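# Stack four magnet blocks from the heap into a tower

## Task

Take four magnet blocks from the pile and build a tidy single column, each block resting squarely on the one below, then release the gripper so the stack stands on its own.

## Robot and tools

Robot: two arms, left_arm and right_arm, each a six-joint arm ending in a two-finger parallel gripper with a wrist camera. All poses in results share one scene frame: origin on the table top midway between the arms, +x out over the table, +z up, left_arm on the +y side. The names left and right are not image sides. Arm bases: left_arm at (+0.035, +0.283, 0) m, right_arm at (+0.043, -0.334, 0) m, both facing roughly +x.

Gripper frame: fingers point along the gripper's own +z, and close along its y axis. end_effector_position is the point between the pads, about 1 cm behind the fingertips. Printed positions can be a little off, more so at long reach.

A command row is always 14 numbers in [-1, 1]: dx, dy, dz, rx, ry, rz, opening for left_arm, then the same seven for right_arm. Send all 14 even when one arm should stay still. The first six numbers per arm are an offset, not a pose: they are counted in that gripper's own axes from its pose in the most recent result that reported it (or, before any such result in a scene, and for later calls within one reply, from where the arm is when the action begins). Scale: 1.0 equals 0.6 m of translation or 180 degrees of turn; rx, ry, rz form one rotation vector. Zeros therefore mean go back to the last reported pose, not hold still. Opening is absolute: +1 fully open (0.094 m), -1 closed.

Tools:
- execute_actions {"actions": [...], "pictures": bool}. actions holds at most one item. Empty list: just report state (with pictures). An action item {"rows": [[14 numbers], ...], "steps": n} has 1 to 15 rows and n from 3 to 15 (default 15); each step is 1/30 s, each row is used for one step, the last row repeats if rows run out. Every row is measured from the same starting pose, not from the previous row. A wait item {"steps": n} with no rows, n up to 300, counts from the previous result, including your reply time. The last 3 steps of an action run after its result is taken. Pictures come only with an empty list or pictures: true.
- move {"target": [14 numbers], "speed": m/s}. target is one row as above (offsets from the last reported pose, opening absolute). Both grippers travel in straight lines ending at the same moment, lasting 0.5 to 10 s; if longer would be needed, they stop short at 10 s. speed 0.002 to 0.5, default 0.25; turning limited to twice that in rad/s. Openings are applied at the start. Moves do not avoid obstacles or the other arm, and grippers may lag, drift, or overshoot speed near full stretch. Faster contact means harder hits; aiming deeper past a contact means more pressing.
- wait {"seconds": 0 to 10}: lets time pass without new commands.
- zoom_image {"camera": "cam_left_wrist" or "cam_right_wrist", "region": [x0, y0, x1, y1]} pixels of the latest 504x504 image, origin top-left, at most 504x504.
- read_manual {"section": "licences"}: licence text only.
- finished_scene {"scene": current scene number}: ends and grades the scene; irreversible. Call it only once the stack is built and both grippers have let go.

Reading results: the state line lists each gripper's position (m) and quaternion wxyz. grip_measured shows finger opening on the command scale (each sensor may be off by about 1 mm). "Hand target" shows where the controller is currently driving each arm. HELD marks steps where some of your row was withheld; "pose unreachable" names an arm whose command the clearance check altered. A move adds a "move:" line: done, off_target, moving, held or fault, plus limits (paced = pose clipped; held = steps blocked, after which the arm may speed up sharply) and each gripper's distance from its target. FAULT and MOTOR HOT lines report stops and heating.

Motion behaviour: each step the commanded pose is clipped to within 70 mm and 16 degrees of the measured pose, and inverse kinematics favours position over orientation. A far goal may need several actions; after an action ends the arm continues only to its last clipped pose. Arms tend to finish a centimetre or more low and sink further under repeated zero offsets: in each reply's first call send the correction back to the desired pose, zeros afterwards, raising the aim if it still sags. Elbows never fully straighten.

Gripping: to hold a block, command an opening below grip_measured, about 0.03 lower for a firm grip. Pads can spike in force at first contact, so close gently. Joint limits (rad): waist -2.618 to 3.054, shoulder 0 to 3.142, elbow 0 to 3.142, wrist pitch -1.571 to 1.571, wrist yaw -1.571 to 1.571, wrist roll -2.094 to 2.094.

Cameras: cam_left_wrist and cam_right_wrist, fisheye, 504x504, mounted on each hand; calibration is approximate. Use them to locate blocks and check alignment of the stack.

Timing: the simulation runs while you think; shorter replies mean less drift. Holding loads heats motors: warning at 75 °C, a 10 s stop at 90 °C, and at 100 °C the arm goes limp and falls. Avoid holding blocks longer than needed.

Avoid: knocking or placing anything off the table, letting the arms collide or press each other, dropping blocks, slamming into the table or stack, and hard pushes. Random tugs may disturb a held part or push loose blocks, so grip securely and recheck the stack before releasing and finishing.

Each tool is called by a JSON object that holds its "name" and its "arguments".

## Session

{"name": "execute_actions", "arguments": {"actions": []}}

Scene clock: 0.00 s of 5800.00 s.
left_arm: end_effector_position=(+0.2571, +0.4942, +0.2032) grip_measured=+1.000 end_effector_quat_wxyz=(-0.110, +0.329, +0.913, +0.216) | right_arm: end_effector_position=(+0.6609, +0.0124, +0.1142) grip_measured=+1.000 end_effector_quat_wxyz=(+0.342, +0.154, +0.871, +0.317)
Joint positions: left_arm=[ 0.625  1.51   1.459 -1.328 -0.452  1.234  0.094] | right_arm=[ 0.503  2.638  2.432 -0.396 -0.066  0.878  0.094]
Joint velocities: left_arm=[-0.002 -0.002 -0.002  0.022  0.007 -0.022  0.   ] | right_arm=[ 0.012  0.007 -0.002  0.051 -0.022  0.022  0.   ]
Hand target (left_arm): +0.257, +0.494, +0.207; -0.106, +0.326, +0.913, +0.220
Hand target (right_arm): +0.663, +0.013, +0.130; +0.354, +0.150, +0.865, +0.323
camera_calibration (this result's frames):
cam_left_wrist: T_world_to_cam=[[-0.424335, -0.809595, -0.405581, 0.584729], [-0.741385, 0.0534635, 0.668946, 0.052204], [-0.519892, 0.584549, -0.622908, 0.090137], [0, 0, 0, 1]] pos_world=[0.333686, 0.417913, 0.25838]
cam_right_wrist: T_world_to_cam=[[-0.103452, -0.782689, -0.613756, 0.140837], [-0.978347, 0.191289, -0.0790341, 0.686261], [0.179264, 0.592289, -0.78553, 0.0910242], [0, 0, 0, 1]] pos_world=[0.669654, -0.0749552, 0.21218]

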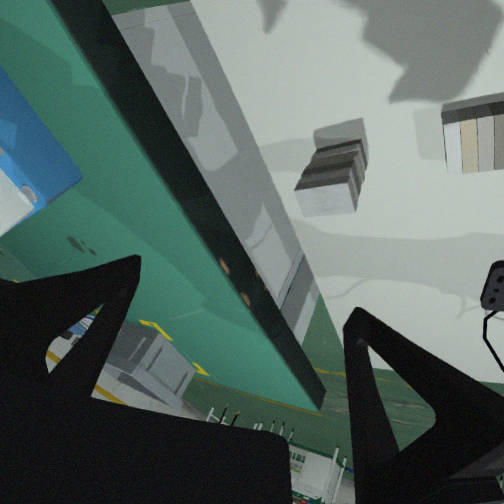

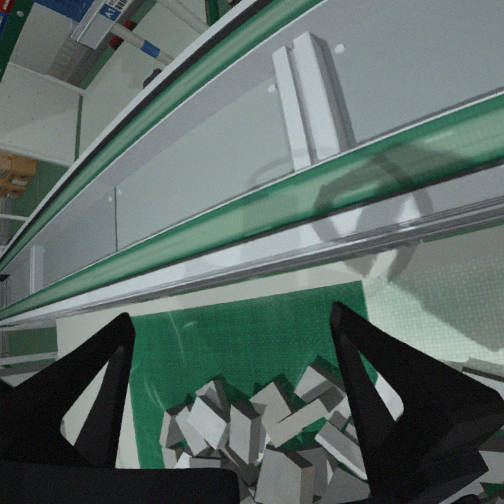

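{"name": "move", "arguments": {"target": [-0.5,-0.237,-0.213,0.141,-0.072,-0.215,1,0.11,-0.33,-0.67,0,0,0,1], "speed": 0.35}}

Scene clock: 2.50 s of 5800.00 s.
left_arm: end_effector_position=(+0.3998, +0.1724, +0.1596) grip_measured=+1.000 end_effector_quat_wxyz=(-0.006, +0.003, +1.000, -0.004) | right_arm: end_effector_position=(+0.3176, -0.2756, +0.1621) grip_measured=+1.000 end_effector_quat_wxyz=(+0.332, +0.165, +0.872, +0.319)
Joint positions: left_arm=[-0.166  2.03   2.    -1.551  0.012 -0.287  0.094] | right_arm=[-0.136  0.872  0.6   -0.482 -0.573  0.482  0.094]
Joint velocities: left_arm=[-0.017  0.012 -0.017 -0.081  0.007 -0.051  0.   ] | right_arm=[-0.002 -0.002 -0.002 -0.066 -0.11  -0.037  0.   ]
Hand target (left_arm): +0.403, +0.169, +0.165; +0.000, +0.001, +1.000, -0.010
Hand target (right_arm): +0.318, -0.276, +0.171; +0.343, +0.156, +0.868, +0.322
Off the commanded pose (left_arm): 0.008 m, 1 deg.
Off the commanded pose (right_arm): 0.019 m, 2 deg.
Kept back: nothing.
move: off_target (right_arm)
camera_calibration (this result's frames):
cam_left_wrist: T_world_to_cam=[[0.257936, -0.966162, -0.000592073, 0.05664], [-0.816228, -0.218236, 0.534925, 0.302512], [-0.516954, -0.137493, -0.844899, 0.483948], [0, 0, 0, 1]] pos_world=[0.482487, 0.187282, 0.247099]
cam_right_wrist: T_world_to_cam=[[-0.126723, -0.773483, -0.62102, -0.0795887], [-0.977688, 0.203136, -0.0535031, 0.408142], [0.167535, 0.600383, -0.781967, 0.36614], [0, 0, 0, 1]] pos_world=[0.327609, -0.364293, 0.25872]

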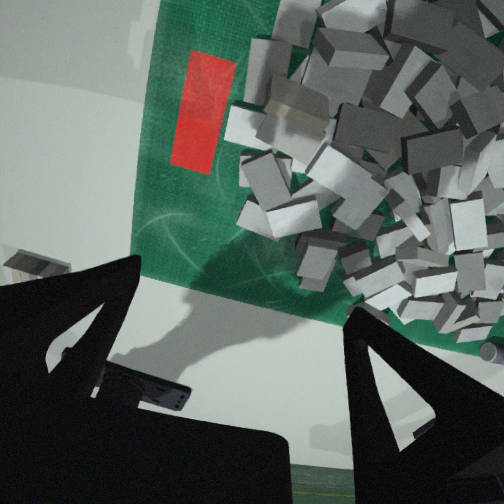

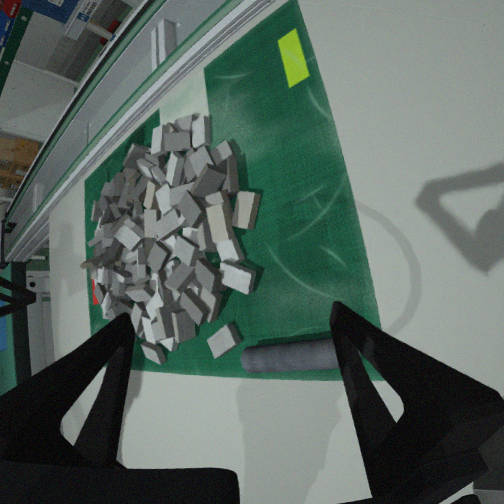

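{"name": "zoom_image", "arguments": {"camera": "cam_right_wrist", "region": [120,130,360,380]}}

Region (120, 130, 360, 380) of cam_right_wrist's 504x504 image, scaled by 2.016, with more detail than that image has; it fills the left 484 columns of this view, and the rest is white.

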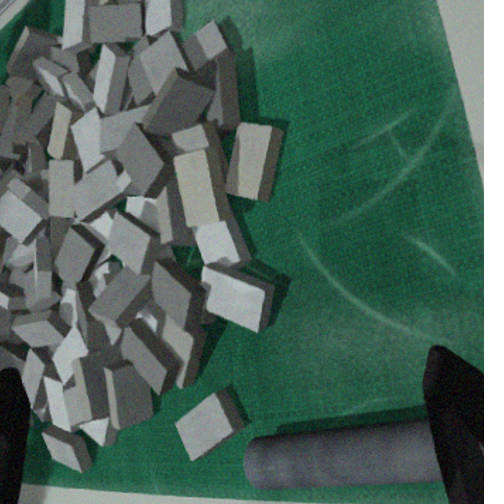

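{"name": "move", "arguments": {"target": [0.15,0.3,0,0,0,0,1,0.025,0.035,0.31,0.252,0.172,0.013,-0.15], "speed": 0.35}}

Scene clock: 5.03 s of 5800.00 s.
left_arm: end_effector_position=(+0.3116, +0.3516, +0.1629) grip_measured=+1.000 end_effector_quat_wxyz=(-0.013, +0.003, +1.000, -0.002) | right_arm: end_effector_position=(+0.4311, -0.1761, +0.0592) grip_measured=-0.148 end_effector_quat_wxyz=(-0.019, +0.212, +0.977, +0.004)
Joint positions: left_arm=[ 0.363  1.65   1.527 -1.474 -0.002  0.243  0.094] | right_arm=[ 0.383  2.198  1.858 -1.26  -0.027  0.799  0.04 ]
Joint velocities: left_arm=[-0.027 -0.002 -0.007  0.066 -0.022  0.022  0.   ] | right_arm=[-0.012  0.002  0.007  0.022 -0.037 -0.037 -0.   ]
Hand target (left_arm): +0.310, +0.354, +0.164; -0.003, +0.003, +1.000, +0.002
Hand target (right_arm): +0.437, -0.175, +0.066; -0.006, +0.212, +0.977, +0.001
Off the commanded pose (left_arm): 0.004 m, 1 deg.
Off the commanded pose (right_arm): 0.009 m, 2 deg.
Kept back: nothing.
move: done
camera_calibration (this result's frames):
cam_left_wrist: T_world_to_cam=[[0.257705, -0.966187, -0.00842081, 0.253905], [-0.808812, -0.220481, 0.545171, 0.2647], [-0.528594, -0.133682, -0.838283, 0.467005], [0, 0, 0, 1]] pos_world=[0.395517, 0.366111, 0.249314]
cam_right_wrist: T_world_to_cam=[[-0.410018, -0.908861, 0.0765295, 0.004892], [-0.722718, 0.374932, 0.580607, 0.376232], [-0.556384, 0.18275, -0.81058, 0.447224], [0, 0, 0, 1]] pos_world=[0.522744, -0.218346, 0.143693]

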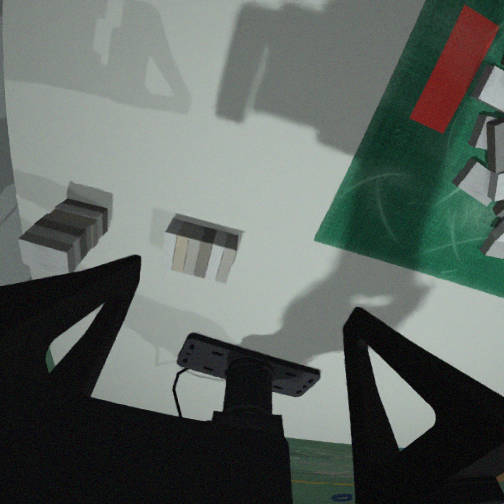

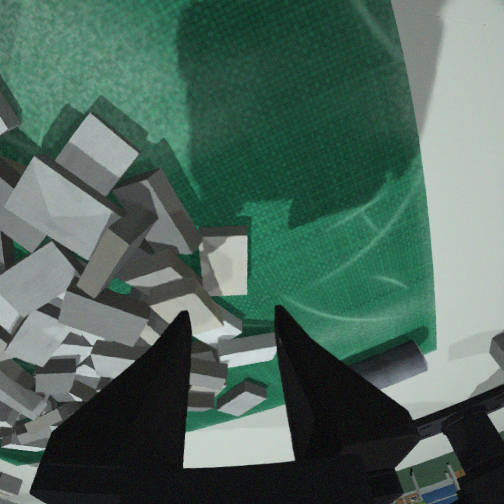

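{"name": "move", "arguments": {"target": [0,0,0,0,0,0,1,-0.016,0.01,0.082,0,-0.01,-0.01,-0.25], "speed": 0.12}}

Scene clock: 6.10 s of 5800.00 s.
left_arm: end_effector_position=(+0.3116, +0.3516, +0.1629) grip_measured=+1.000 end_effector_quat_wxyz=(-0.013, +0.003, +1.000, -0.002) | right_arm: end_effector_position=(+0.4367, -0.1788, +0.0147) grip_measured=-0.249 end_effector_quat_wxyz=(-0.014, +0.202, +0.979, -0.007)
Joint positions: left_arm=[ 0.363  1.65   1.527 -1.474 -0.002  0.243  0.094] | right_arm=[ 0.382  2.249  1.765 -1.116 -0.004  0.778  0.035]
Joint velocities: left_arm=[-0.022  0.012  0.012  0.022 -0.022 -0.051  0.   ] | right_arm=[-0.007 -0.002 -0.007 -0.007 -0.007 -0.007  0.001]
Hand target (left_arm): +0.312, +0.352, +0.163; -0.013, +0.003, +1.000, -0.002
Hand target (right_arm): +0.441, -0.175, +0.010; -0.004, +0.196, +0.981, +0.000
Off the commanded pose (left_arm): 0.000 m, 0 deg.
Off the commanded pose (right_arm): 0.008 m, 2 deg.
Kept back: nothing.
move: done
camera_calibration (this result's frames):
cam_left_wrist: T_world_to_cam=[[0.257336, -0.966285, -0.00841057, 0.254052], [-0.808897, -0.220167, 0.545172, 0.264616], [-0.528643, -0.133489, -0.838282, 0.466953], [0, 0, 0, 1]] pos_world=[0.395522, 0.36608, 0.249314]
cam_right_wrist: T_world_to_cam=[[-0.391571, -0.915377, 0.0935819, -0.0013265], [-0.734694, 0.372261, 0.567139, 0.412093], [-0.553983, 0.153321, -0.818288, 0.408507], [0, 0, 0, 1]] pos_world=[0.528549, -0.217253, 0.100687]

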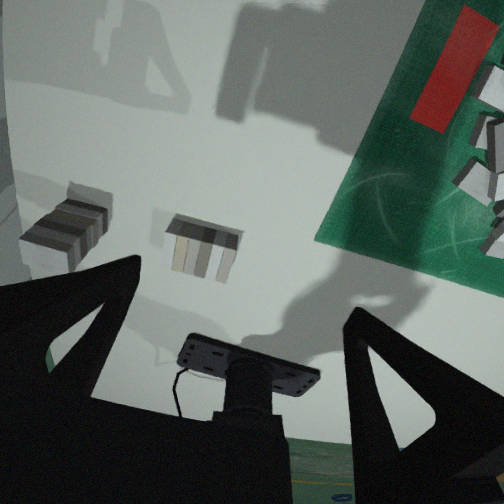

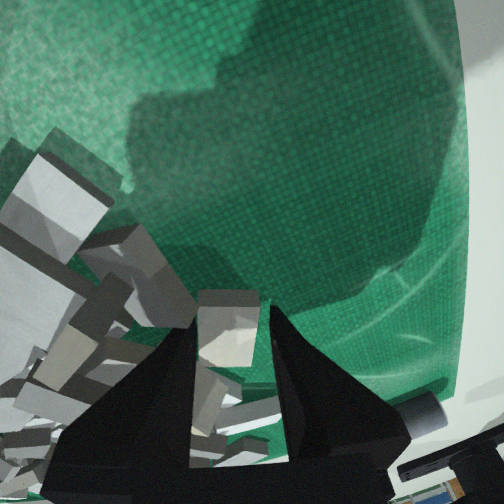

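{"name": "execute_actions", "arguments": {"actions": [{"rows":[[0,0,0,0,0,0,1,0,0,0,0,0,0,-0.52]],"steps":10}]}}

{"name": "move", "arguments": {"target": [0,0,0,0,0,0,1,-0.01,-0.02,-0.05,0,-0.01,0,-0.52]}}

{"name": "move", "arguments": {"target": [0,0,0,0,0,0,1,0.01,-0.125,0,0,-0.01,-0.13,-0.52]}}

Scene clock: 6.50 s of 5800.00 s.
left_arm: end_effector_position=(+0.3116, +0.3516, +0.1629) grip_measured=+1.000 end_effector_quat_wxyz=(-0.013, +0.003, +1.000, -0.002) | right_arm: end_effector_position=(+0.4367, -0.1789, +0.0147) grip_measured=-0.473 end_effector_quat_wxyz=(-0.014, +0.202, +0.979, -0.007)
Joint positions: left_arm=[ 0.363  1.65   1.527 -1.474 -0.002  0.243  0.094] | right_arm=[ 0.382  2.249  1.765 -1.116 -0.003  0.778  0.025]
Joint velocities: left_arm=[ 0.007  0.007 -0.007  0.066  0.051  0.022  0.   ] | right_arm=[ 0.017  0.007  0.007  0.022 -0.037 -0.022  0.   ]
Steps of this call (steps 1 to 5: nothing new was sent; steps 6 to 12: the first 7 steps of this action). Readings (end_effector_position):
6: left_arm (+0.3116, +0.3516, +0.1629) | right_arm (+0.4367, -0.1787, +0.0147)
7: left_arm (+0.3116, +0.3516, +0.1629) | right_arm (+0.4367, -0.1789, +0.0147)
9: left_arm (+0.3116, +0.3516, +0.1629) | right_arm (+0.4367, -0.1789, +0.0147)
12: the state above

Scene clock: 7.53 s of 5800.00 s.
left_arm: end_effector_position=(+0.3116, +0.3516, +0.1629) grip_measured=+1.000 end_effector_quat_wxyz=(-0.013, +0.003, +1.000, -0.002) | right_arm: end_effector_position=(+0.4312, -0.1867, +0.0311) grip_measured=-0.473 end_effector_quat_wxyz=(-0.016, +0.200, +0.980, -0.011)
Joint positions: left_arm=[ 0.363  1.65   1.527 -1.474 -0.002  0.243  0.094] | right_arm=[ 0.371  2.209  1.765 -1.164  0.001  0.765  0.025]
Joint velocities: left_arm=[ 0.012 -0.002  0.012 -0.081 -0.066  0.051  0.   ] | right_arm=[-0.017 -0.002 -0.002 -0.022  0.051 -0.022 -0.   ]
Hand target (left_arm): +0.312, +0.352, +0.163; -0.013, +0.003, +1.000, -0.002
Hand target (right_arm): +0.437, -0.192, +0.044; +0.002, +0.202, +0.979, -0.010
Off your previous action's commanded pose (left_arm): 0.000 m, 0 deg at its last step (step 3 of this call).
Off your previous action's commanded pose (right_arm): 0.000 m, 0 deg at its last step (step 3 of this call).
Off the commanded pose (left_arm): 0.000 m, 0 deg.
Off the commanded pose (right_arm): 0.016 m, 2 deg.
Kept back: nothing.
move: off_target (right_arm)
camera_calibration (this result's frames):
cam_left_wrist: T_world_to_cam=[[0.257336, -0.966285, -0.00841057, 0.254052], [-0.808897, -0.220167, 0.545172, 0.264616], [-0.528643, -0.133489, -0.838282, 0.466953], [0, 0, 0, 1]] pos_world=[0.395522, 0.36608, 0.249314]
cam_right_wrist: T_world_to_cam=[[-0.388093, -0.915921, 0.102335, -0.0141524], [-0.732853, 0.374026, 0.568358, 0.401196], [-0.558847, 0.145579, -0.816393, 0.420666], [0, 0, 0, 1]] pos_world=[0.523614, -0.224261, 0.116854]

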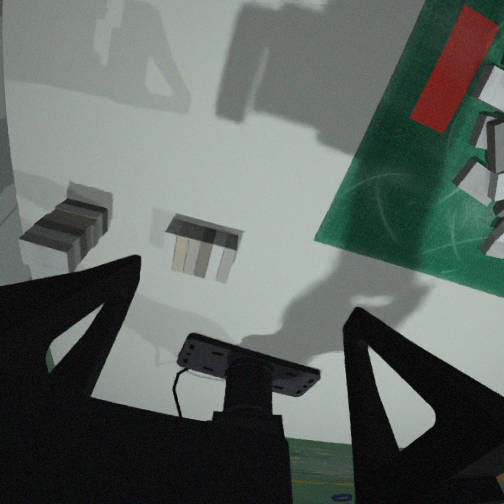

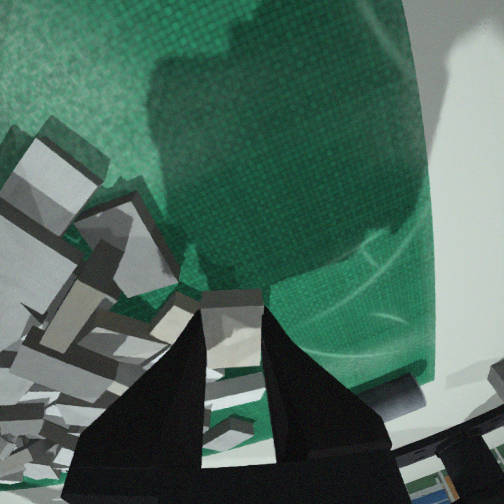

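Scene clock: 8.97 s of 5800.00 s.
left_arm: end_effector_position=(+0.3116, +0.3516, +0.1629) grip_measured=+1.000 end_effector_quat_wxyz=(-0.013, +0.003, +1.000, -0.002) | right_arm: end_effector_position=(+0.3914, -0.2488, +0.0248) grip_measured=-0.472 end_effector_quat_wxyz=(-0.020, -0.002, +1.000, -0.009)
Joint positions: left_arm=[ 0.363  1.65   1.527 -1.474 -0.002  0.243  0.094] | right_arm=[ 0.252  2.007  1.423 -1.03   0.008  0.237  0.025]
Joint velocities: left_arm=[-0.007 -0.007  0.017  0.022  0.066 -0.037  0.   ] | right_arm=[-0.012 -0.012 -0.007  0.022 -0.066  0.066 -0.   ]
Hand target (left_arm): +0.312, +0.352, +0.163; -0.013, +0.003, +1.000, -0.002
Hand target (right_arm): +0.396, -0.252, +0.033; -0.002, -0.003, +1.000, -0.010
Off the commanded pose (left_arm): 0.000 m, 0 deg.
Off the commanded pose (right_arm): 0.011 m, 2 deg.
Kept back: nothing.
move: off_target (right_arm)
camera_calibration (this result's frames):
cam_left_wrist: T_world_to_cam=[[0.257336, -0.966285, -0.00841057, 0.254052], [-0.808897, -0.220167, 0.545172, 0.264616], [-0.528643, -0.133489, -0.838282, 0.466953], [0, 0, 0, 1]] pos_world=[0.395522, 0.36608, 0.249314]
cam_right_wrist: T_world_to_cam=[[0.00812712, -0.995639, 0.0929362, -0.260452], [-0.813356, 0.0474837, 0.579826, 0.348785], [-0.58171, -0.0803025, -0.809422, 0.354869], [0, 0, 0, 1]] pos_world=[0.492234, -0.24738, 0.10921]

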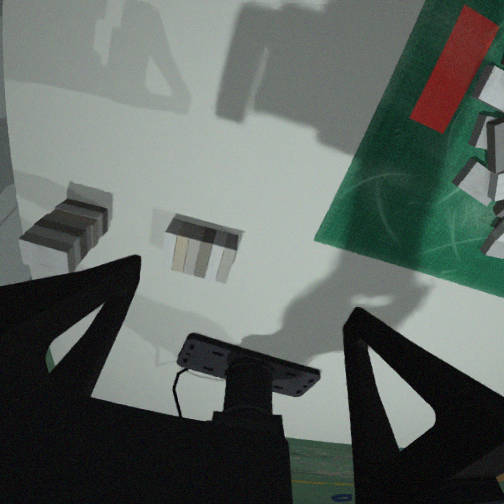

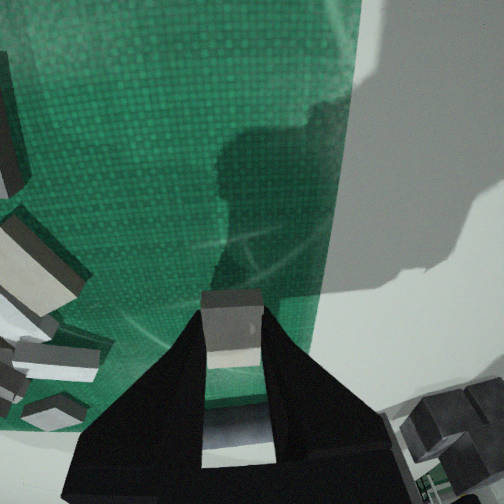

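{"name": "move", "arguments": {"target": [0,0,0,0,0,0,1,-0.008,0,0.026,0,-0.012,0,-0.52], "speed": 0.08}}

{"name": "execute_actions", "arguments": {"actions": [{"rows":[[0,0,0,0,0,0,1,0,0,0,0,0,0,-0.15]],"steps":5}]}}

{"name": "move", "arguments": {"target": [0,0,0,0,0,0,1,0,0,-0.09,0,0,0,-0.15]}}

{"name": "move", "arguments": {"target": [0,0,0,0,0,0,1,0.175,0.24,-0.02,0,0,0.35,-0.1], "speed": 0.4}}

Scene clock: 10.07 s of 5800.00 s.
left_arm: end_effector_position=(+0.3116, +0.3516, +0.1629) grip_measured=+1.000 end_effector_quat_wxyz=(-0.013, +0.003, +1.000, -0.002) | right_arm: end_effector_position=(+0.3937, -0.2482, +0.0128) grip_measured=-0.472 end_effector_quat_wxyz=(-0.006, -0.004, +1.000, -0.006)
Joint positions: left_arm=[ 0.363  1.65   1.527 -1.474 -0.002  0.243  0.094] | right_arm=[ 0.252  2.007  1.373 -0.952  0.008  0.234  0.025]
Joint velocities: left_arm=[-0.007  0.002 -0.007  0.007 -0.066  0.066  0.   ] | right_arm=[-0.007  0.017 -0.007  0.022  0.037  0.007 -0.   ]
Hand target (left_arm): +0.312, +0.352, +0.163; -0.013, +0.003, +1.000, -0.002
Hand target (right_arm): +0.396, -0.249, +0.009; -0.001, -0.003, +1.000, -0.009
Off the commanded pose (left_arm): 0.000 m, 0 deg.
Off the commanded pose (right_arm): 0.004 m, 1 deg.
Kept back: nothing.
move: done
camera_calibration (this result's frames):
cam_left_wrist: T_world_to_cam=[[0.257336, -0.966285, -0.00841057, 0.254052], [-0.808897, -0.220167, 0.545172, 0.264616], [-0.528643, -0.133489, -0.838282, 0.466953], [0, 0, 0, 1]] pos_world=[0.395522, 0.36608, 0.249314]
cam_right_wrist: T_world_to_cam=[[0.00836357, -0.99622, 0.0864586, -0.258947], [-0.828836, 0.0414646, 0.557953, 0.362453], [-0.559429, -0.0763265, -0.825356, 0.338996], [0, 0, 0, 1]] pos_world=[0.492224, -0.247123, 0.0999487]

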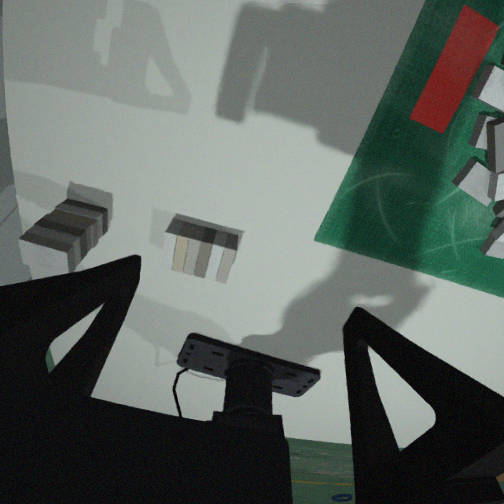

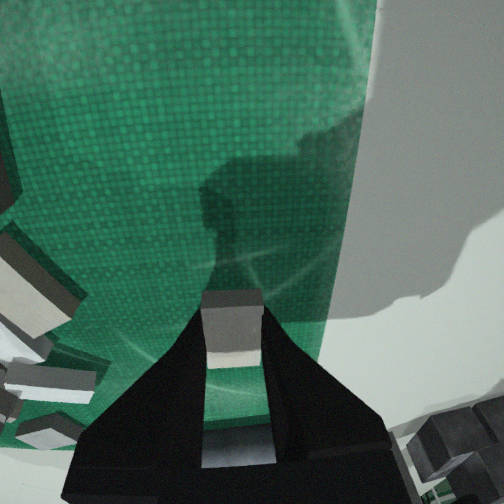

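Scene clock: 10.13 s of 5800.00 s.
left_arm: end_effector_position=(+0.3116, +0.3516, +0.1629) grip_measured=+1.000 end_effector_quat_wxyz=(-0.013, +0.003, +1.000, -0.002) | right_arm: end_effector_position=(+0.3937, -0.2482, +0.0128) grip_measured=-0.184 end_effector_quat_wxyz=(-0.006, -0.004, +1.000, -0.006)
Joint positions: left_arm=[ 0.363  1.65   1.527 -1.474 -0.002  0.243  0.094] | right_arm=[ 0.252  2.007  1.373 -0.952  0.008  0.234  0.038]
Joint velocities: left_arm=[ 0.012  0.002 -0.007 -0.051 -0.051 -0.051  0.   ] | right_arm=[ 0.002 -0.027 -0.007 -0.007  0.022 -0.037  0.064]
Steps of this call (steps 1 to 2: the first 2 steps of this action). Readings (end_effector_position):
1: left_arm (+0.3116, +0.3516, +0.1629) | right_arm (+0.3937, -0.2482, +0.0128)
2: the state above

Scene clock: 11.40 s of 5800.00 s.
left_arm: end_effector_position=(+0.3116, +0.3516, +0.1629) grip_measured=+1.000 end_effector_quat_wxyz=(-0.013, +0.003, +1.000, -0.002) | right_arm: end_effector_position=(+0.3876, -0.2497, +0.0563) grip_measured=-0.152 end_effector_quat_wxyz=(-0.021, -0.004, +1.000, -0.009)
Joint positions: left_arm=[ 0.363  1.65   1.527 -1.474 -0.002  0.243  0.094] | right_arm=[ 0.252  1.961  1.488 -1.144  0.008  0.234  0.04 ]
Joint velocities: left_arm=[-0.002 -0.012  0.017 -0.007  0.037 -0.066  0.   ] | right_arm=[ 0.012  0.002 -0.027 -0.022 -0.051  0.051 -0.002]
Hand target (left_arm): +0.312, +0.352, +0.163; -0.013, +0.003, +1.000, -0.002
Hand target (right_arm): +0.393, -0.247, +0.067; -0.006, -0.004, +1.000, -0.006
Off your previous action's commanded pose (left_arm): 0.000 m, 0 deg at its last step (step 3 of this call).
Off your previous action's commanded pose (right_arm): 0.000 m, 0 deg at its last step (step 3 of this call).
Off the commanded pose (left_arm): 0.000 m, 0 deg.
Off the commanded pose (right_arm): 0.013 m, 2 deg.
Kept back: nothing.
move: off_target (right_arm)
camera_calibration (this result's frames):
cam_left_wrist: T_world_to_cam=[[0.257336, -0.966285, -0.00841057, 0.254052], [-0.808897, -0.220167, 0.545172, 0.264616], [-0.528643, -0.133489, -0.838282, 0.466953], [0, 0, 0, 1]] pos_world=[0.395522, 0.36608, 0.249314]
cam_right_wrist: T_world_to_cam=[[0.0110985, -0.995547, 0.0936115, -0.265452], [-0.811514, 0.0457296, 0.582541, 0.326127], [-0.584228, -0.0824324, -0.807393, 0.378493], [0, 0, 0, 1]] pos_world=[0.488729, -0.247983, 0.140459]

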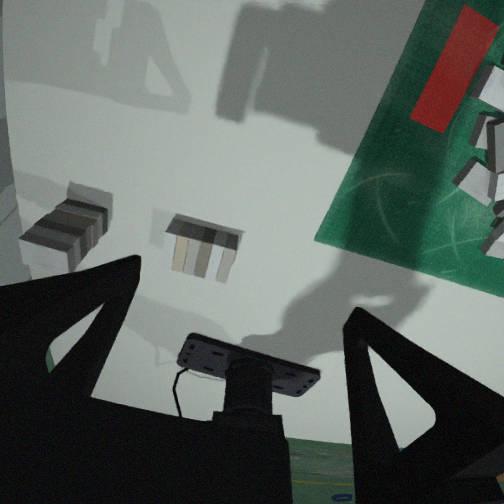

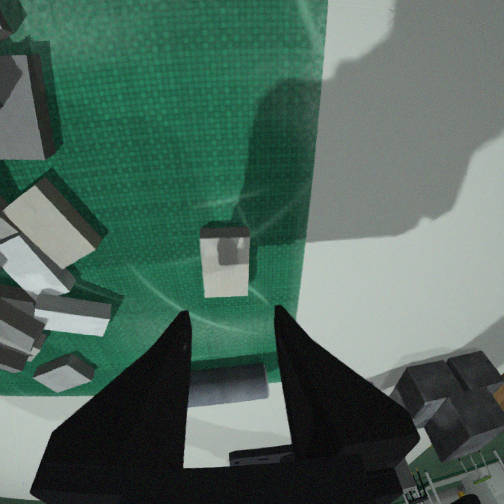

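Scene clock: 13.53 s of 5800.00 s.
left_arm: end_effector_position=(+0.3116, +0.3516, +0.1629) grip_measured=+1.000 end_effector_quat_wxyz=(-0.013, +0.003, +1.000, -0.002) | right_arm: end_effector_position=(+0.2832, -0.1088, +0.0589) grip_measured=-0.102 end_effector_quat_wxyz=(-0.019, +0.518, +0.855, -0.028)
Joint positions: left_arm=[ 0.363  1.65   1.527 -1.474 -0.002  0.243  0.094] | right_arm=[ 0.75   1.883  1.39  -1.143 -0.021  1.828  0.042]
Joint velocities: left_arm=[-0.007 -0.012 -0.012  0.037  0.022 -0.095  0.   ] | right_arm=[ 0.002 -0.032 -0.007  0.007  0.066  0.007 -0.   ]
Hand target (left_arm): +0.312, +0.352, +0.163; -0.013, +0.003, +1.000, -0.002
Hand target (right_arm): +0.283, -0.109, +0.066; -0.013, +0.519, +0.854, -0.024
Off the commanded pose (left_arm): 0.000 m, 0 deg.
Off the commanded pose (right_arm): 0.012 m, 1 deg.
Kept back: nothing.
move: off_target (right_arm)
camera_calibration (this result's frames):
cam_left_wrist: T_world_to_cam=[[0.257336, -0.966285, -0.00841057, 0.254052], [-0.808897, -0.220167, 0.545172, 0.264616], [-0.528643, -0.133489, -0.838282, 0.466953], [0, 0, 0, 1]] pos_world=[0.395522, 0.36608, 0.249314]
cam_right_wrist: T_world_to_cam=[[-0.876821, -0.458984, 0.143244, 0.182656], [-0.31635, 0.775054, 0.547005, 0.174701], [-0.362089, 0.43431, -0.824783, 0.325557], [0, 0, 0, 1]] pos_world=[0.333304, -0.19296, 0.146787]

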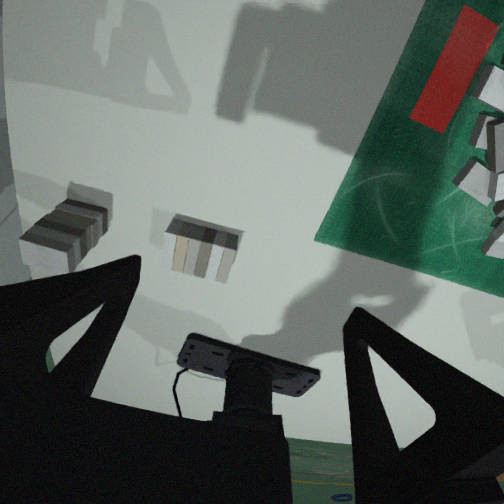

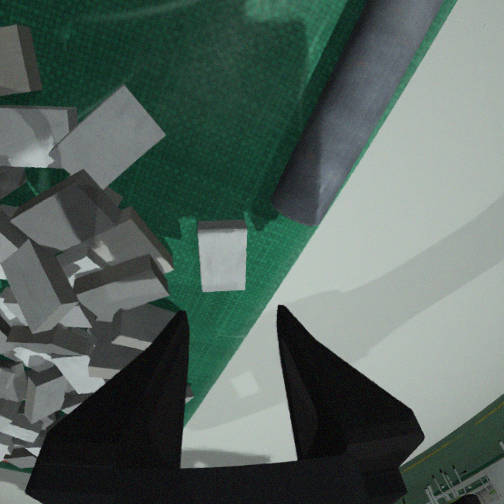

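{"name": "move", "arguments": {"target": [0,0,0,0,0,0,1,-0.008,0.011,0.081,-0.025,0,0,-0.1], "speed": 0.12}}

{"name": "execute_actions", "arguments": {"actions": [{"rows":[[0,0,0,0,0,0,1,0,0,0,0,0,0,-0.52]],"steps":10}]}}

{"name": "move", "arguments": {"target": [0,0,0,0,0,0,1,0,0,-0.09,0,0,0,-0.52]}}

Scene clock: 14.77 s of 5800.00 s.
left_arm: end_effector_position=(+0.3116, +0.3516, +0.1629) grip_measured=+1.000 end_effector_quat_wxyz=(-0.013, +0.003, +1.000, -0.002) | right_arm: end_effector_position=(+0.2870, -0.1061, +0.0142) grip_measured=-0.102 end_effector_quat_wxyz=(-0.006, +0.517, +0.856, +0.011)
Joint positions: left_arm=[ 0.363  1.65   1.527 -1.474 -0.002  0.243  0.094] | right_arm=[ 0.75   1.882  1.203 -0.873 -0.018  1.827  0.042]
Joint velocities: left_arm=[-0.012 -0.007  0.012  0.051 -0.081 -0.007  0.   ] | right_arm=[-0.012  0.002  0.002 -0.095  0.022  0.022 -0.   ]
Hand target (left_arm): +0.312, +0.352, +0.163; -0.013, +0.003, +1.000, -0.002
Hand target (right_arm): +0.289, -0.112, +0.010; +0.001, +0.518, +0.856, +0.005
Off the commanded pose (left_arm): 0.000 m, 0 deg.
Off the commanded pose (right_arm): 0.007 m, 1 deg.
Kept back: nothing.
move: done
camera_calibration (this result's frames):
cam_left_wrist: T_world_to_cam=[[0.257336, -0.966285, -0.00841057, 0.254052], [-0.808897, -0.220167, 0.545172, 0.264616], [-0.528643, -0.133489, -0.838282, 0.466953], [0, 0, 0, 1]] pos_world=[0.395522, 0.36608, 0.249314]
cam_right_wrist: T_world_to_cam=[[-0.882988, -0.465234, 0.0623665, 0.1959], [-0.352499, 0.74495, 0.566387, 0.205194], [-0.309963, 0.478129, -0.821776, 0.278577], [0, 0, 0, 1]] pos_world=[0.331656, -0.194915, 0.100491]

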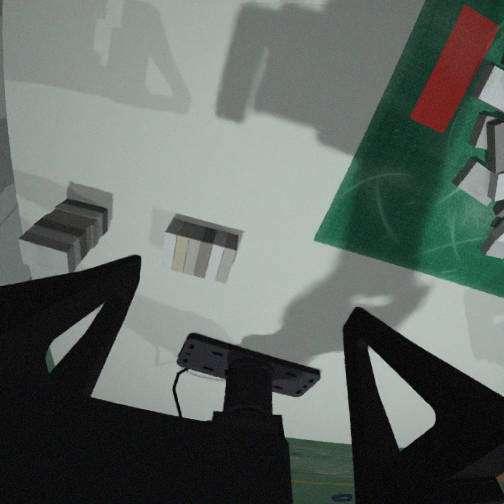

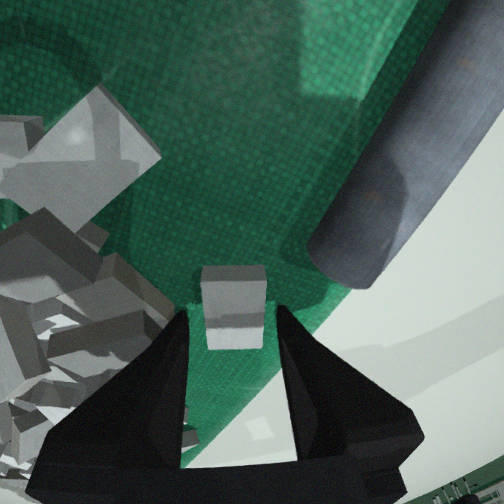

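Scene clock: 15.00 s of 5800.00 s.
left_arm: end_effector_position=(+0.3116, +0.3516, +0.1629) grip_measured=+1.000 end_effector_quat_wxyz=(-0.013, +0.003, +1.000, -0.002) | right_arm: end_effector_position=(+0.2870, -0.1060, +0.0142) grip_measured=-0.478 end_effector_quat_wxyz=(-0.006, +0.517, +0.856, +0.011)
Joint positions: left_arm=[ 0.363  1.65   1.527 -1.474 -0.002  0.243  0.094] | right_arm=[ 0.75   1.882  1.203 -0.873 -0.018  1.827  0.025]
Joint velocities: left_arm=[-0.007  0.002  0.002  0.007  0.007 -0.022  0.   ] | right_arm=[-0.007 -0.007  0.002 -0.037  0.095  0.051 -0.   ]
Steps of this call (steps 1 to 7: the first 7 steps of this action). Readings (end_effector_position):
1: left_arm (+0.3116, +0.3516, +0.1629) | right_arm (+0.2870, -0.1061, +0.0142)
2: left_arm (+0.3116, +0.3516, +0.1629) | right_arm (+0.2870, -0.1061, +0.0142)
4: left_arm (+0.3116, +0.3516, +0.1629) | right_arm (+0.2870, -0.1060, +0.0142)
7: the state above

Scene clock: 16.27 s of 5800.00 s.
left_arm: end_effector_position=(+0.3116, +0.3516, +0.1629) grip_measured=+1.000 end_effector_quat_wxyz=(-0.013, +0.003, +1.000, -0.002) | right_arm: end_effector_position=(+0.2832, -0.1094, +0.0573) grip_measured=-0.478 end_effector_quat_wxyz=(-0.009, +0.517, +0.856, +0.002)
Joint positions: left_arm=[ 0.363  1.65   1.527 -1.474 -0.002  0.243  0.094] | right_arm=[ 0.75   1.824  1.309 -1.057 -0.019  1.827  0.025]
Joint velocities: left_arm=[-0.007 -0.002  0.007 -0.051 -0.066 -0.037  0.   ] | right_arm=[ 0.002 -0.012  0.007 -0.066 -0.022  0.007 -0.   ]
Hand target (left_arm): +0.312, +0.352, +0.163; -0.013, +0.003, +1.000, -0.002
Hand target (right_arm): +0.286, -0.107, +0.068; -0.006, +0.517, +0.856, +0.012
Off your previous action's commanded pose (left_arm): 0.000 m, 0 deg at its last step (step 3 of this call).
Off your previous action's commanded pose (right_arm): 0.000 m, 0 deg at its last step (step 3 of this call).
Off the commanded pose (left_arm): 0.000 m, 0 deg.
Off the commanded pose (right_arm): 0.012 m, 1 deg.
Kept back: nothing.
move: off_target (right_arm)
camera_calibration (this result's frames):
cam_left_wrist: T_world_to_cam=[[0.257336, -0.966285, -0.00841057, 0.254052], [-0.808897, -0.220167, 0.545172, 0.264616], [-0.528643, -0.133489, -0.838282, 0.466953], [0, 0, 0, 1]] pos_world=[0.395522, 0.36608, 0.249314]
cam_right_wrist: T_world_to_cam=[[-0.881895, -0.46436, 0.0814322, 0.186976], [-0.343958, 0.751871, 0.562479, 0.180435], [-0.32242, 0.468038, -0.822792, 0.316792], [0, 0, 0, 1]] pos_world=[0.329095, -0.19711, 0.143937]

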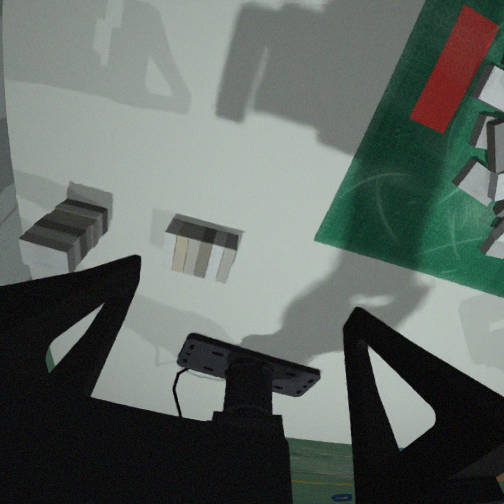

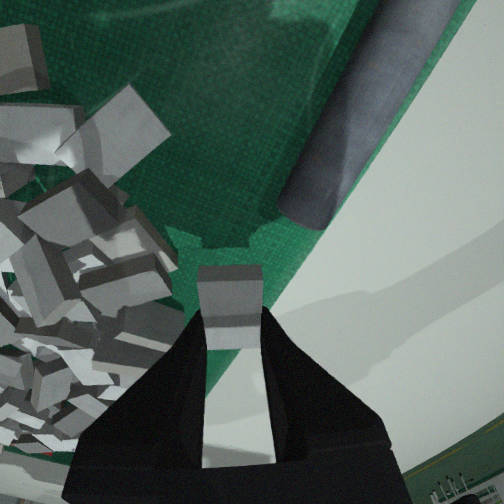

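{"name": "move", "arguments": {"target": [0,0,0,0,0,0,1,-0.291,0.045,0,0,-0.008,-0.346,-0.52], "speed": 0.4}}

Scene clock: 18.60 s of 5800.00 s.
left_arm: end_effector_position=(+0.3116, +0.3516, +0.1629) grip_measured=+1.000 end_effector_quat_wxyz=(-0.013, +0.003, +1.000, -0.002) | right_arm: end_effector_position=(+0.3779, -0.2480, +0.0501) grip_measured=-0.478 end_effector_quat_wxyz=(-0.007, +0.002, +1.000, +0.004)
Joint positions: left_arm=[ 0.363  1.65   1.527 -1.474 -0.002  0.243  0.094] | right_arm=[ 0.253  1.902  1.382 -1.062 -0.011  0.247  0.025]
Joint velocities: left_arm=[-0.007  0.012 -0.002 -0.037 -0.037 -0.022  0.   ] | right_arm=[-0.002 -0.017 -0.002 -0.007  0.051 -0.022 -0.001]
Hand target (left_arm): +0.312, +0.352, +0.163; -0.013, +0.003, +1.000, -0.002
Hand target (right_arm): +0.387, -0.249, +0.057; +0.006, +0.000, +1.000, +0.005
Off the commanded pose (left_arm): 0.000 m, 0 deg.
Off the commanded pose (right_arm): 0.012 m, 1 deg.
Kept back: nothing.
move: off_target (right_arm)
camera_calibration (this result's frames):
cam_left_wrist: T_world_to_cam=[[0.257336, -0.966285, -0.00841057, 0.254052], [-0.808897, -0.220167, 0.545172, 0.264616], [-0.528643, -0.133489, -0.838282, 0.466953], [0, 0, 0, 1]] pos_world=[0.395522, 0.36608, 0.249314]
cam_right_wrist: T_world_to_cam=[[-0.00243824, -0.997752, 0.0669641, -0.257136], [-0.827658, 0.0395959, 0.559835, 0.327548], [-0.561228, -0.0540584, -0.825894, 0.367172], [0, 0, 0, 1]] pos_world=[0.476538, -0.249679, 0.137092]

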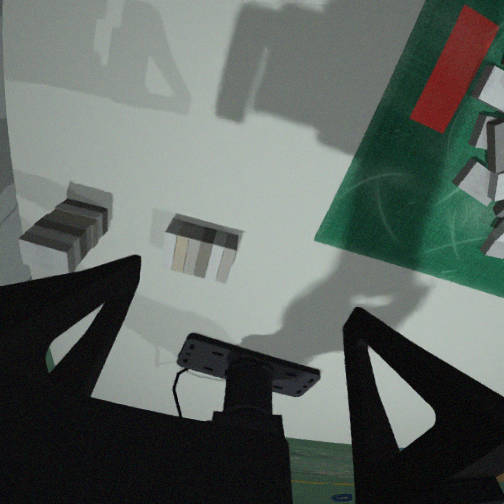

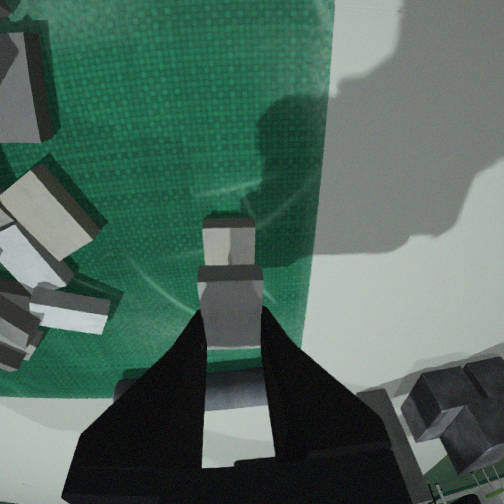

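{"name": "move", "arguments": {"target": [0,0,0,0,0,0,1,-0.012,0,0.049,0,-0.005,0,-0.52], "speed": 0.08}}

Scene clock: 19.60 s of 5800.00 s.
left_arm: end_effector_position=(+0.3116, +0.3516, +0.1629) grip_measured=+1.000 end_effector_quat_wxyz=(-0.013, +0.003, +1.000, -0.002) | right_arm: end_effector_position=(+0.3794, -0.2476, +0.0249) grip_measured=-0.478 end_effector_quat_wxyz=(-0.011, +0.001, +1.000, +0.003)
Joint positions: left_arm=[ 0.363  1.65   1.527 -1.474 -0.002  0.243  0.094] | right_arm=[ 0.253  1.945  1.336 -0.981 -0.011  0.244  0.025]
Joint velocities: left_arm=[-0.002 -0.002 -0.002 -0.007 -0.022 -0.022  0.   ] | right_arm=[ 0.002 -0.002 -0.002 -0.022  0.037  0.022  0.001]
Hand target (left_arm): +0.312, +0.352, +0.163; -0.013, +0.003, +1.000, -0.002
Hand target (right_arm): +0.385, -0.248, +0.021; +0.001, +0.002, +1.000, +0.004
Off the commanded pose (left_arm): 0.000 m, 0 deg.
Off the commanded pose (right_arm): 0.007 m, 1 deg.
Kept back: nothing.
move: done
camera_calibration (this result's frames):
cam_left_wrist: T_world_to_cam=[[0.257336, -0.966285, -0.00841057, 0.254052], [-0.808897, -0.220167, 0.545172, 0.264616], [-0.528643, -0.133489, -0.838282, 0.466953], [0, 0, 0, 1]] pos_world=[0.395522, 0.36608, 0.249314]
cam_right_wrist: T_world_to_cam=[[0.000371811, -0.997627, 0.0688544, -0.256162], [-0.823379, 0.0387689, 0.566166, 0.340858], [-0.567491, -0.0569038, -0.821411, 0.348823], [0, 0, 0, 1]] pos_world=[0.478705, -0.24892, 0.111182]

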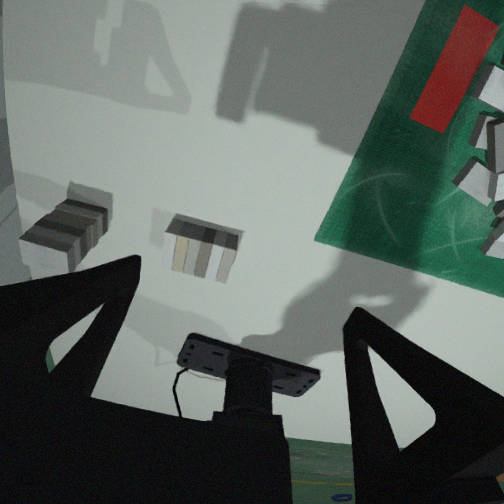

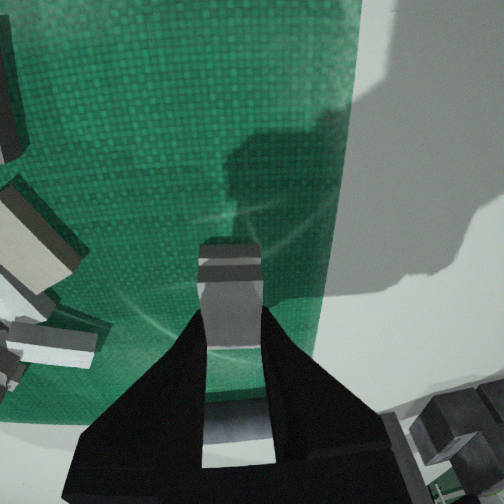

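{"name": "execute_actions", "arguments": {"actions": [{"rows":[[0,0,0,0,0,0,1,-0.004,0,0.004,0,0,0,-0.15]],"steps":6}]}}

{"name": "move", "arguments": {"target": [0,0,0,0,0,0,1,-0.01,0,-0.07,0,0,0,-0.15]}}

{"name": "move", "arguments": {"target": [0,0,0,0,0,0,1,0.02,0.165,-0.035,0,-0.01,-0.36,-0.1], "speed": 0.4}}

Scene clock: 19.97 s of 5800.00 s.
left_arm: end_effector_position=(+0.3116, +0.3516, +0.1629) grip_measured=+1.000 end_effector_quat_wxyz=(-0.013, +0.003, +1.000, -0.002) | right_arm: end_effector_position=(+0.3790, -0.2477, +0.0242) grip_measured=-0.160 end_effector_quat_wxyz=(-0.012, +0.001, +1.000, +0.003)
Joint positions: left_arm=[ 0.363  1.65   1.527 -1.474 -0.002  0.243  0.094] | right_arm=[ 0.253  1.948  1.336 -0.982 -0.011  0.244  0.039]
Joint velocities: left_arm=[-0.012 -0.012  0.002 -0.037  0.022  0.037  0.   ] | right_arm=[-0.002  0.056  0.002 -0.007  0.095  0.081  0.016]
Steps of this call (steps 1 to 8: nothing new was sent; steps 9 to 11: the first 3 steps of this action). Readings (end_effector_position):
9: left_arm (+0.3116, +0.3516, +0.1629) | right_arm (+0.3792, -0.2476, +0.0249)
10: left_arm (+0.3116, +0.3516, +0.1629) | right_arm (+0.3791, -0.2477, +0.0247)
11: the state above

Scene clock: 21.20 s of 5800.00 s.
left_arm: end_effector_position=(+0.3116, +0.3516, +0.1629) grip_measured=+1.000 end_effector_quat_wxyz=(-0.013, +0.003, +1.000, -0.002) | right_arm: end_effector_position=(+0.3768, -0.2482, +0.0507) grip_measured=-0.152 end_effector_quat_wxyz=(-0.036, +0.001, +0.999, -0.003)
Joint positions: left_arm=[ 0.363  1.65   1.527 -1.474 -0.002  0.243  0.094] | right_arm=[ 0.253  1.952  1.45  -1.14  -0.011  0.244  0.04 ]
Joint velocities: left_arm=[-0.002 -0.012  0.012 -0.007  0.037 -0.007  0.   ] | right_arm=[ 0.017 -0.022  0.002  0.007  0.037 -0.095 -0.001]
Hand target (left_arm): +0.312, +0.352, +0.163; -0.013, +0.003, +1.000, -0.002
Hand target (right_arm): +0.385, -0.248, +0.065; -0.014, +0.001, +1.000, +0.002
Off your previous action's commanded pose (left_arm): 0.000 m, 0 deg at its last step (step 3 of this call).
Off your previous action's commanded pose (right_arm): 0.003 m, 0 deg at its last step (step 3 of this call).
Off the commanded pose (left_arm): 0.000 m, 0 deg.
Off the commanded pose (right_arm): 0.017 m, 3 deg.
Kept back: nothing.
move: off_target (right_arm)
camera_calibration (this result's frames):
cam_left_wrist: T_world_to_cam=[[0.257336, -0.966285, -0.00841057, 0.254052], [-0.808897, -0.220167, 0.545172, 0.264616], [-0.528643, -0.133489, -0.838282, 0.466953], [0, 0, 0, 1]] pos_world=[0.395522, 0.36608, 0.249314]
cam_right_wrist: T_world_to_cam=[[0.00409046, -0.996705, 0.0810084, -0.260367], [-0.794299, 0.0459761, 0.605785, 0.312988], [-0.607513, -0.0668229, -0.791494, 0.379542], [0, 0, 0, 1]] pos_world=[0.480248, -0.248537, 0.131894]

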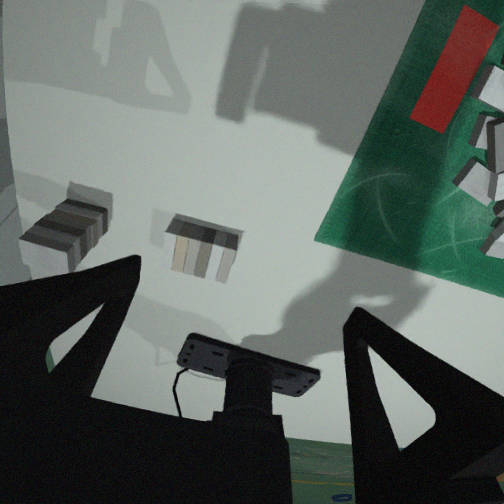

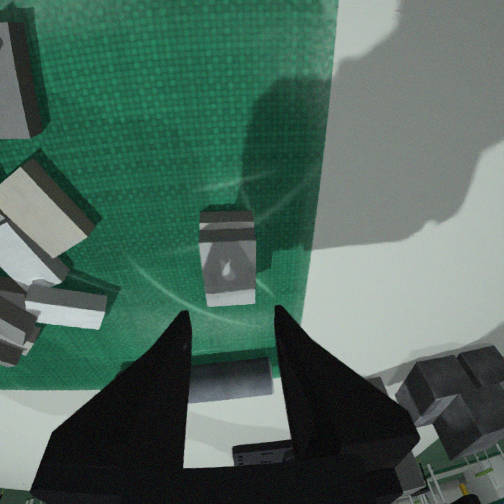

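Scene clock: 23.27 s of 5800.00 s.
left_arm: end_effector_position=(+0.3116, +0.3516, +0.1629) grip_measured=+1.000 end_effector_quat_wxyz=(-0.013, +0.003, +1.000, -0.002) | right_arm: end_effector_position=(+0.3631, -0.1580, +0.0654) grip_measured=-0.102 end_effector_quat_wxyz=(-0.028, -0.528, +0.848, +0.008)
Joint positions: left_arm=[ 0.363  1.65   1.527 -1.474 -0.002  0.243  0.094] | right_arm=[ 0.504  2.005  1.586 -1.209 -0.013 -0.62   0.042]
Joint velocities: left_arm=[-0.007 -0.032  0.017 -0.081  0.051  0.037  0.   ] | right_arm=[-0.022  0.007  0.007  0.051 -0.081 -0.022 -0.001]
Hand target (left_arm): +0.312, +0.352, +0.163; -0.013, +0.003, +1.000, -0.002
Hand target (right_arm): +0.366, -0.150, +0.070; -0.019, -0.535, +0.844, +0.015
Off the commanded pose (left_arm): 0.000 m, 0 deg.
Off the commanded pose (right_arm): 0.012 m, 2 deg.
Kept back: nothing.
move: off_target (right_arm)
camera_calibration (this result's frames):
cam_left_wrist: T_world_to_cam=[[0.257336, -0.966285, -0.00841057, 0.254052], [-0.808897, -0.220167, 0.545172, 0.264616], [-0.528643, -0.133489, -0.838282, 0.466953], [0, 0, 0, 1]] pos_world=[0.395522, 0.36608, 0.249314]
cam_right_wrist: T_world_to_cam=[[0.898095, -0.438631, 0.0320635, -0.404811], [-0.373751, -0.722758, 0.581318, 0.0164929], [-0.23181, -0.534063, -0.813044, 0.180106], [0, 0, 0, 1]] pos_world=[0.411473, -0.0694546, 0.149826]

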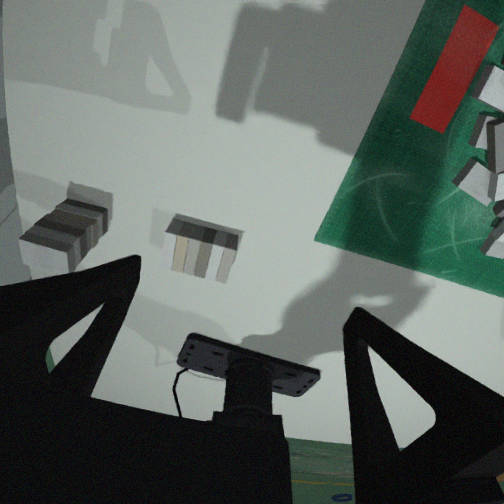

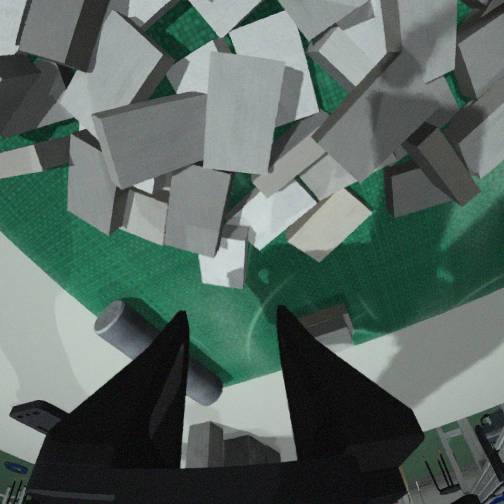

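{"name": "move", "arguments": {"target": [0,0,0,0,0,0,1,0.003,0.008,0.086,0,-0.05,0.04,-0.15], "speed": 0.12}}

Scene clock: 24.87 s of 5800.00 s.
left_arm: end_effector_position=(+0.3116, +0.3516, +0.1629) grip_measured=+1.000 end_effector_quat_wxyz=(-0.013, +0.003, +1.000, -0.002) | right_arm: end_effector_position=(+0.3535, -0.1600, +0.0127) grip_measured=-0.148 end_effector_quat_wxyz=(+0.025, -0.480, +0.876, +0.037)
Joint positions: left_arm=[ 0.363  1.65   1.527 -1.474 -0.002  0.243  0.094] | right_arm=[ 0.481  1.936  1.267 -0.855 -0.075 -0.529  0.04 ]
Joint velocities: left_arm=[-0.012  0.012  0.007  0.051 -0.007 -0.007  0.   ] | right_arm=[-0.027 -0.012 -0.002 -0.066  0.022  0.007 -0.002]
Hand target (left_arm): +0.312, +0.352, +0.163; -0.013, +0.003, +1.000, -0.002
Hand target (right_arm): +0.356, -0.159, +0.014; +0.038, -0.473, +0.879, +0.047
Off the commanded pose (left_arm): 0.000 m, 0 deg.
Off the commanded pose (right_arm): 0.003 m, 2 deg.
Kept back: nothing.
move: done
camera_calibration (this result's frames):
cam_left_wrist: T_world_to_cam=[[0.257336, -0.966285, -0.00841057, 0.254052], [-0.808897, -0.220167, 0.545172, 0.264616], [-0.528643, -0.133489, -0.838282, 0.466953], [0, 0, 0, 1]] pos_world=[0.395522, 0.36608, 0.249314]
cam_right_wrist: T_world_to_cam=[[0.839951, -0.541557, 0.0346291, -0.391308], [-0.488762, -0.727252, 0.481887, 0.0832801], [-0.235785, -0.421687, -0.875549, 0.154147], [0, 0, 0, 1]] pos_world=[0.405729, -0.086348, 0.108382]

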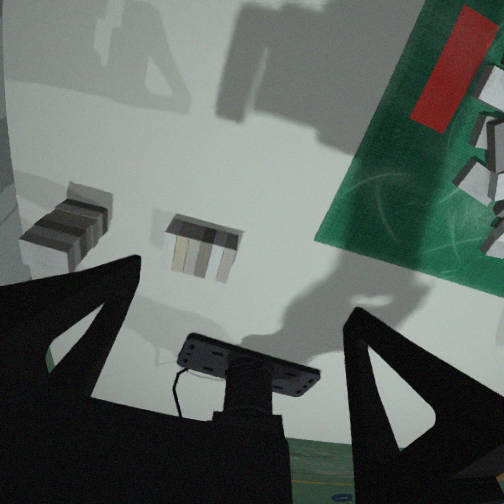

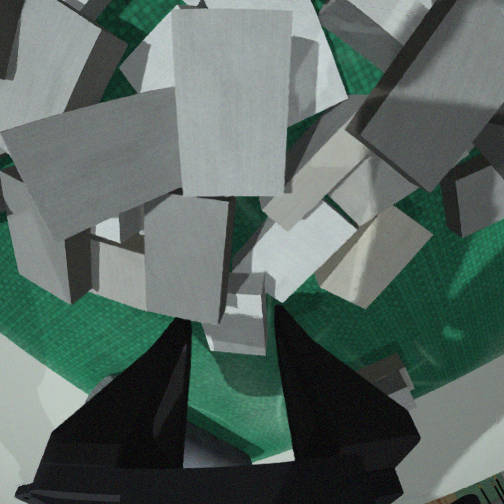

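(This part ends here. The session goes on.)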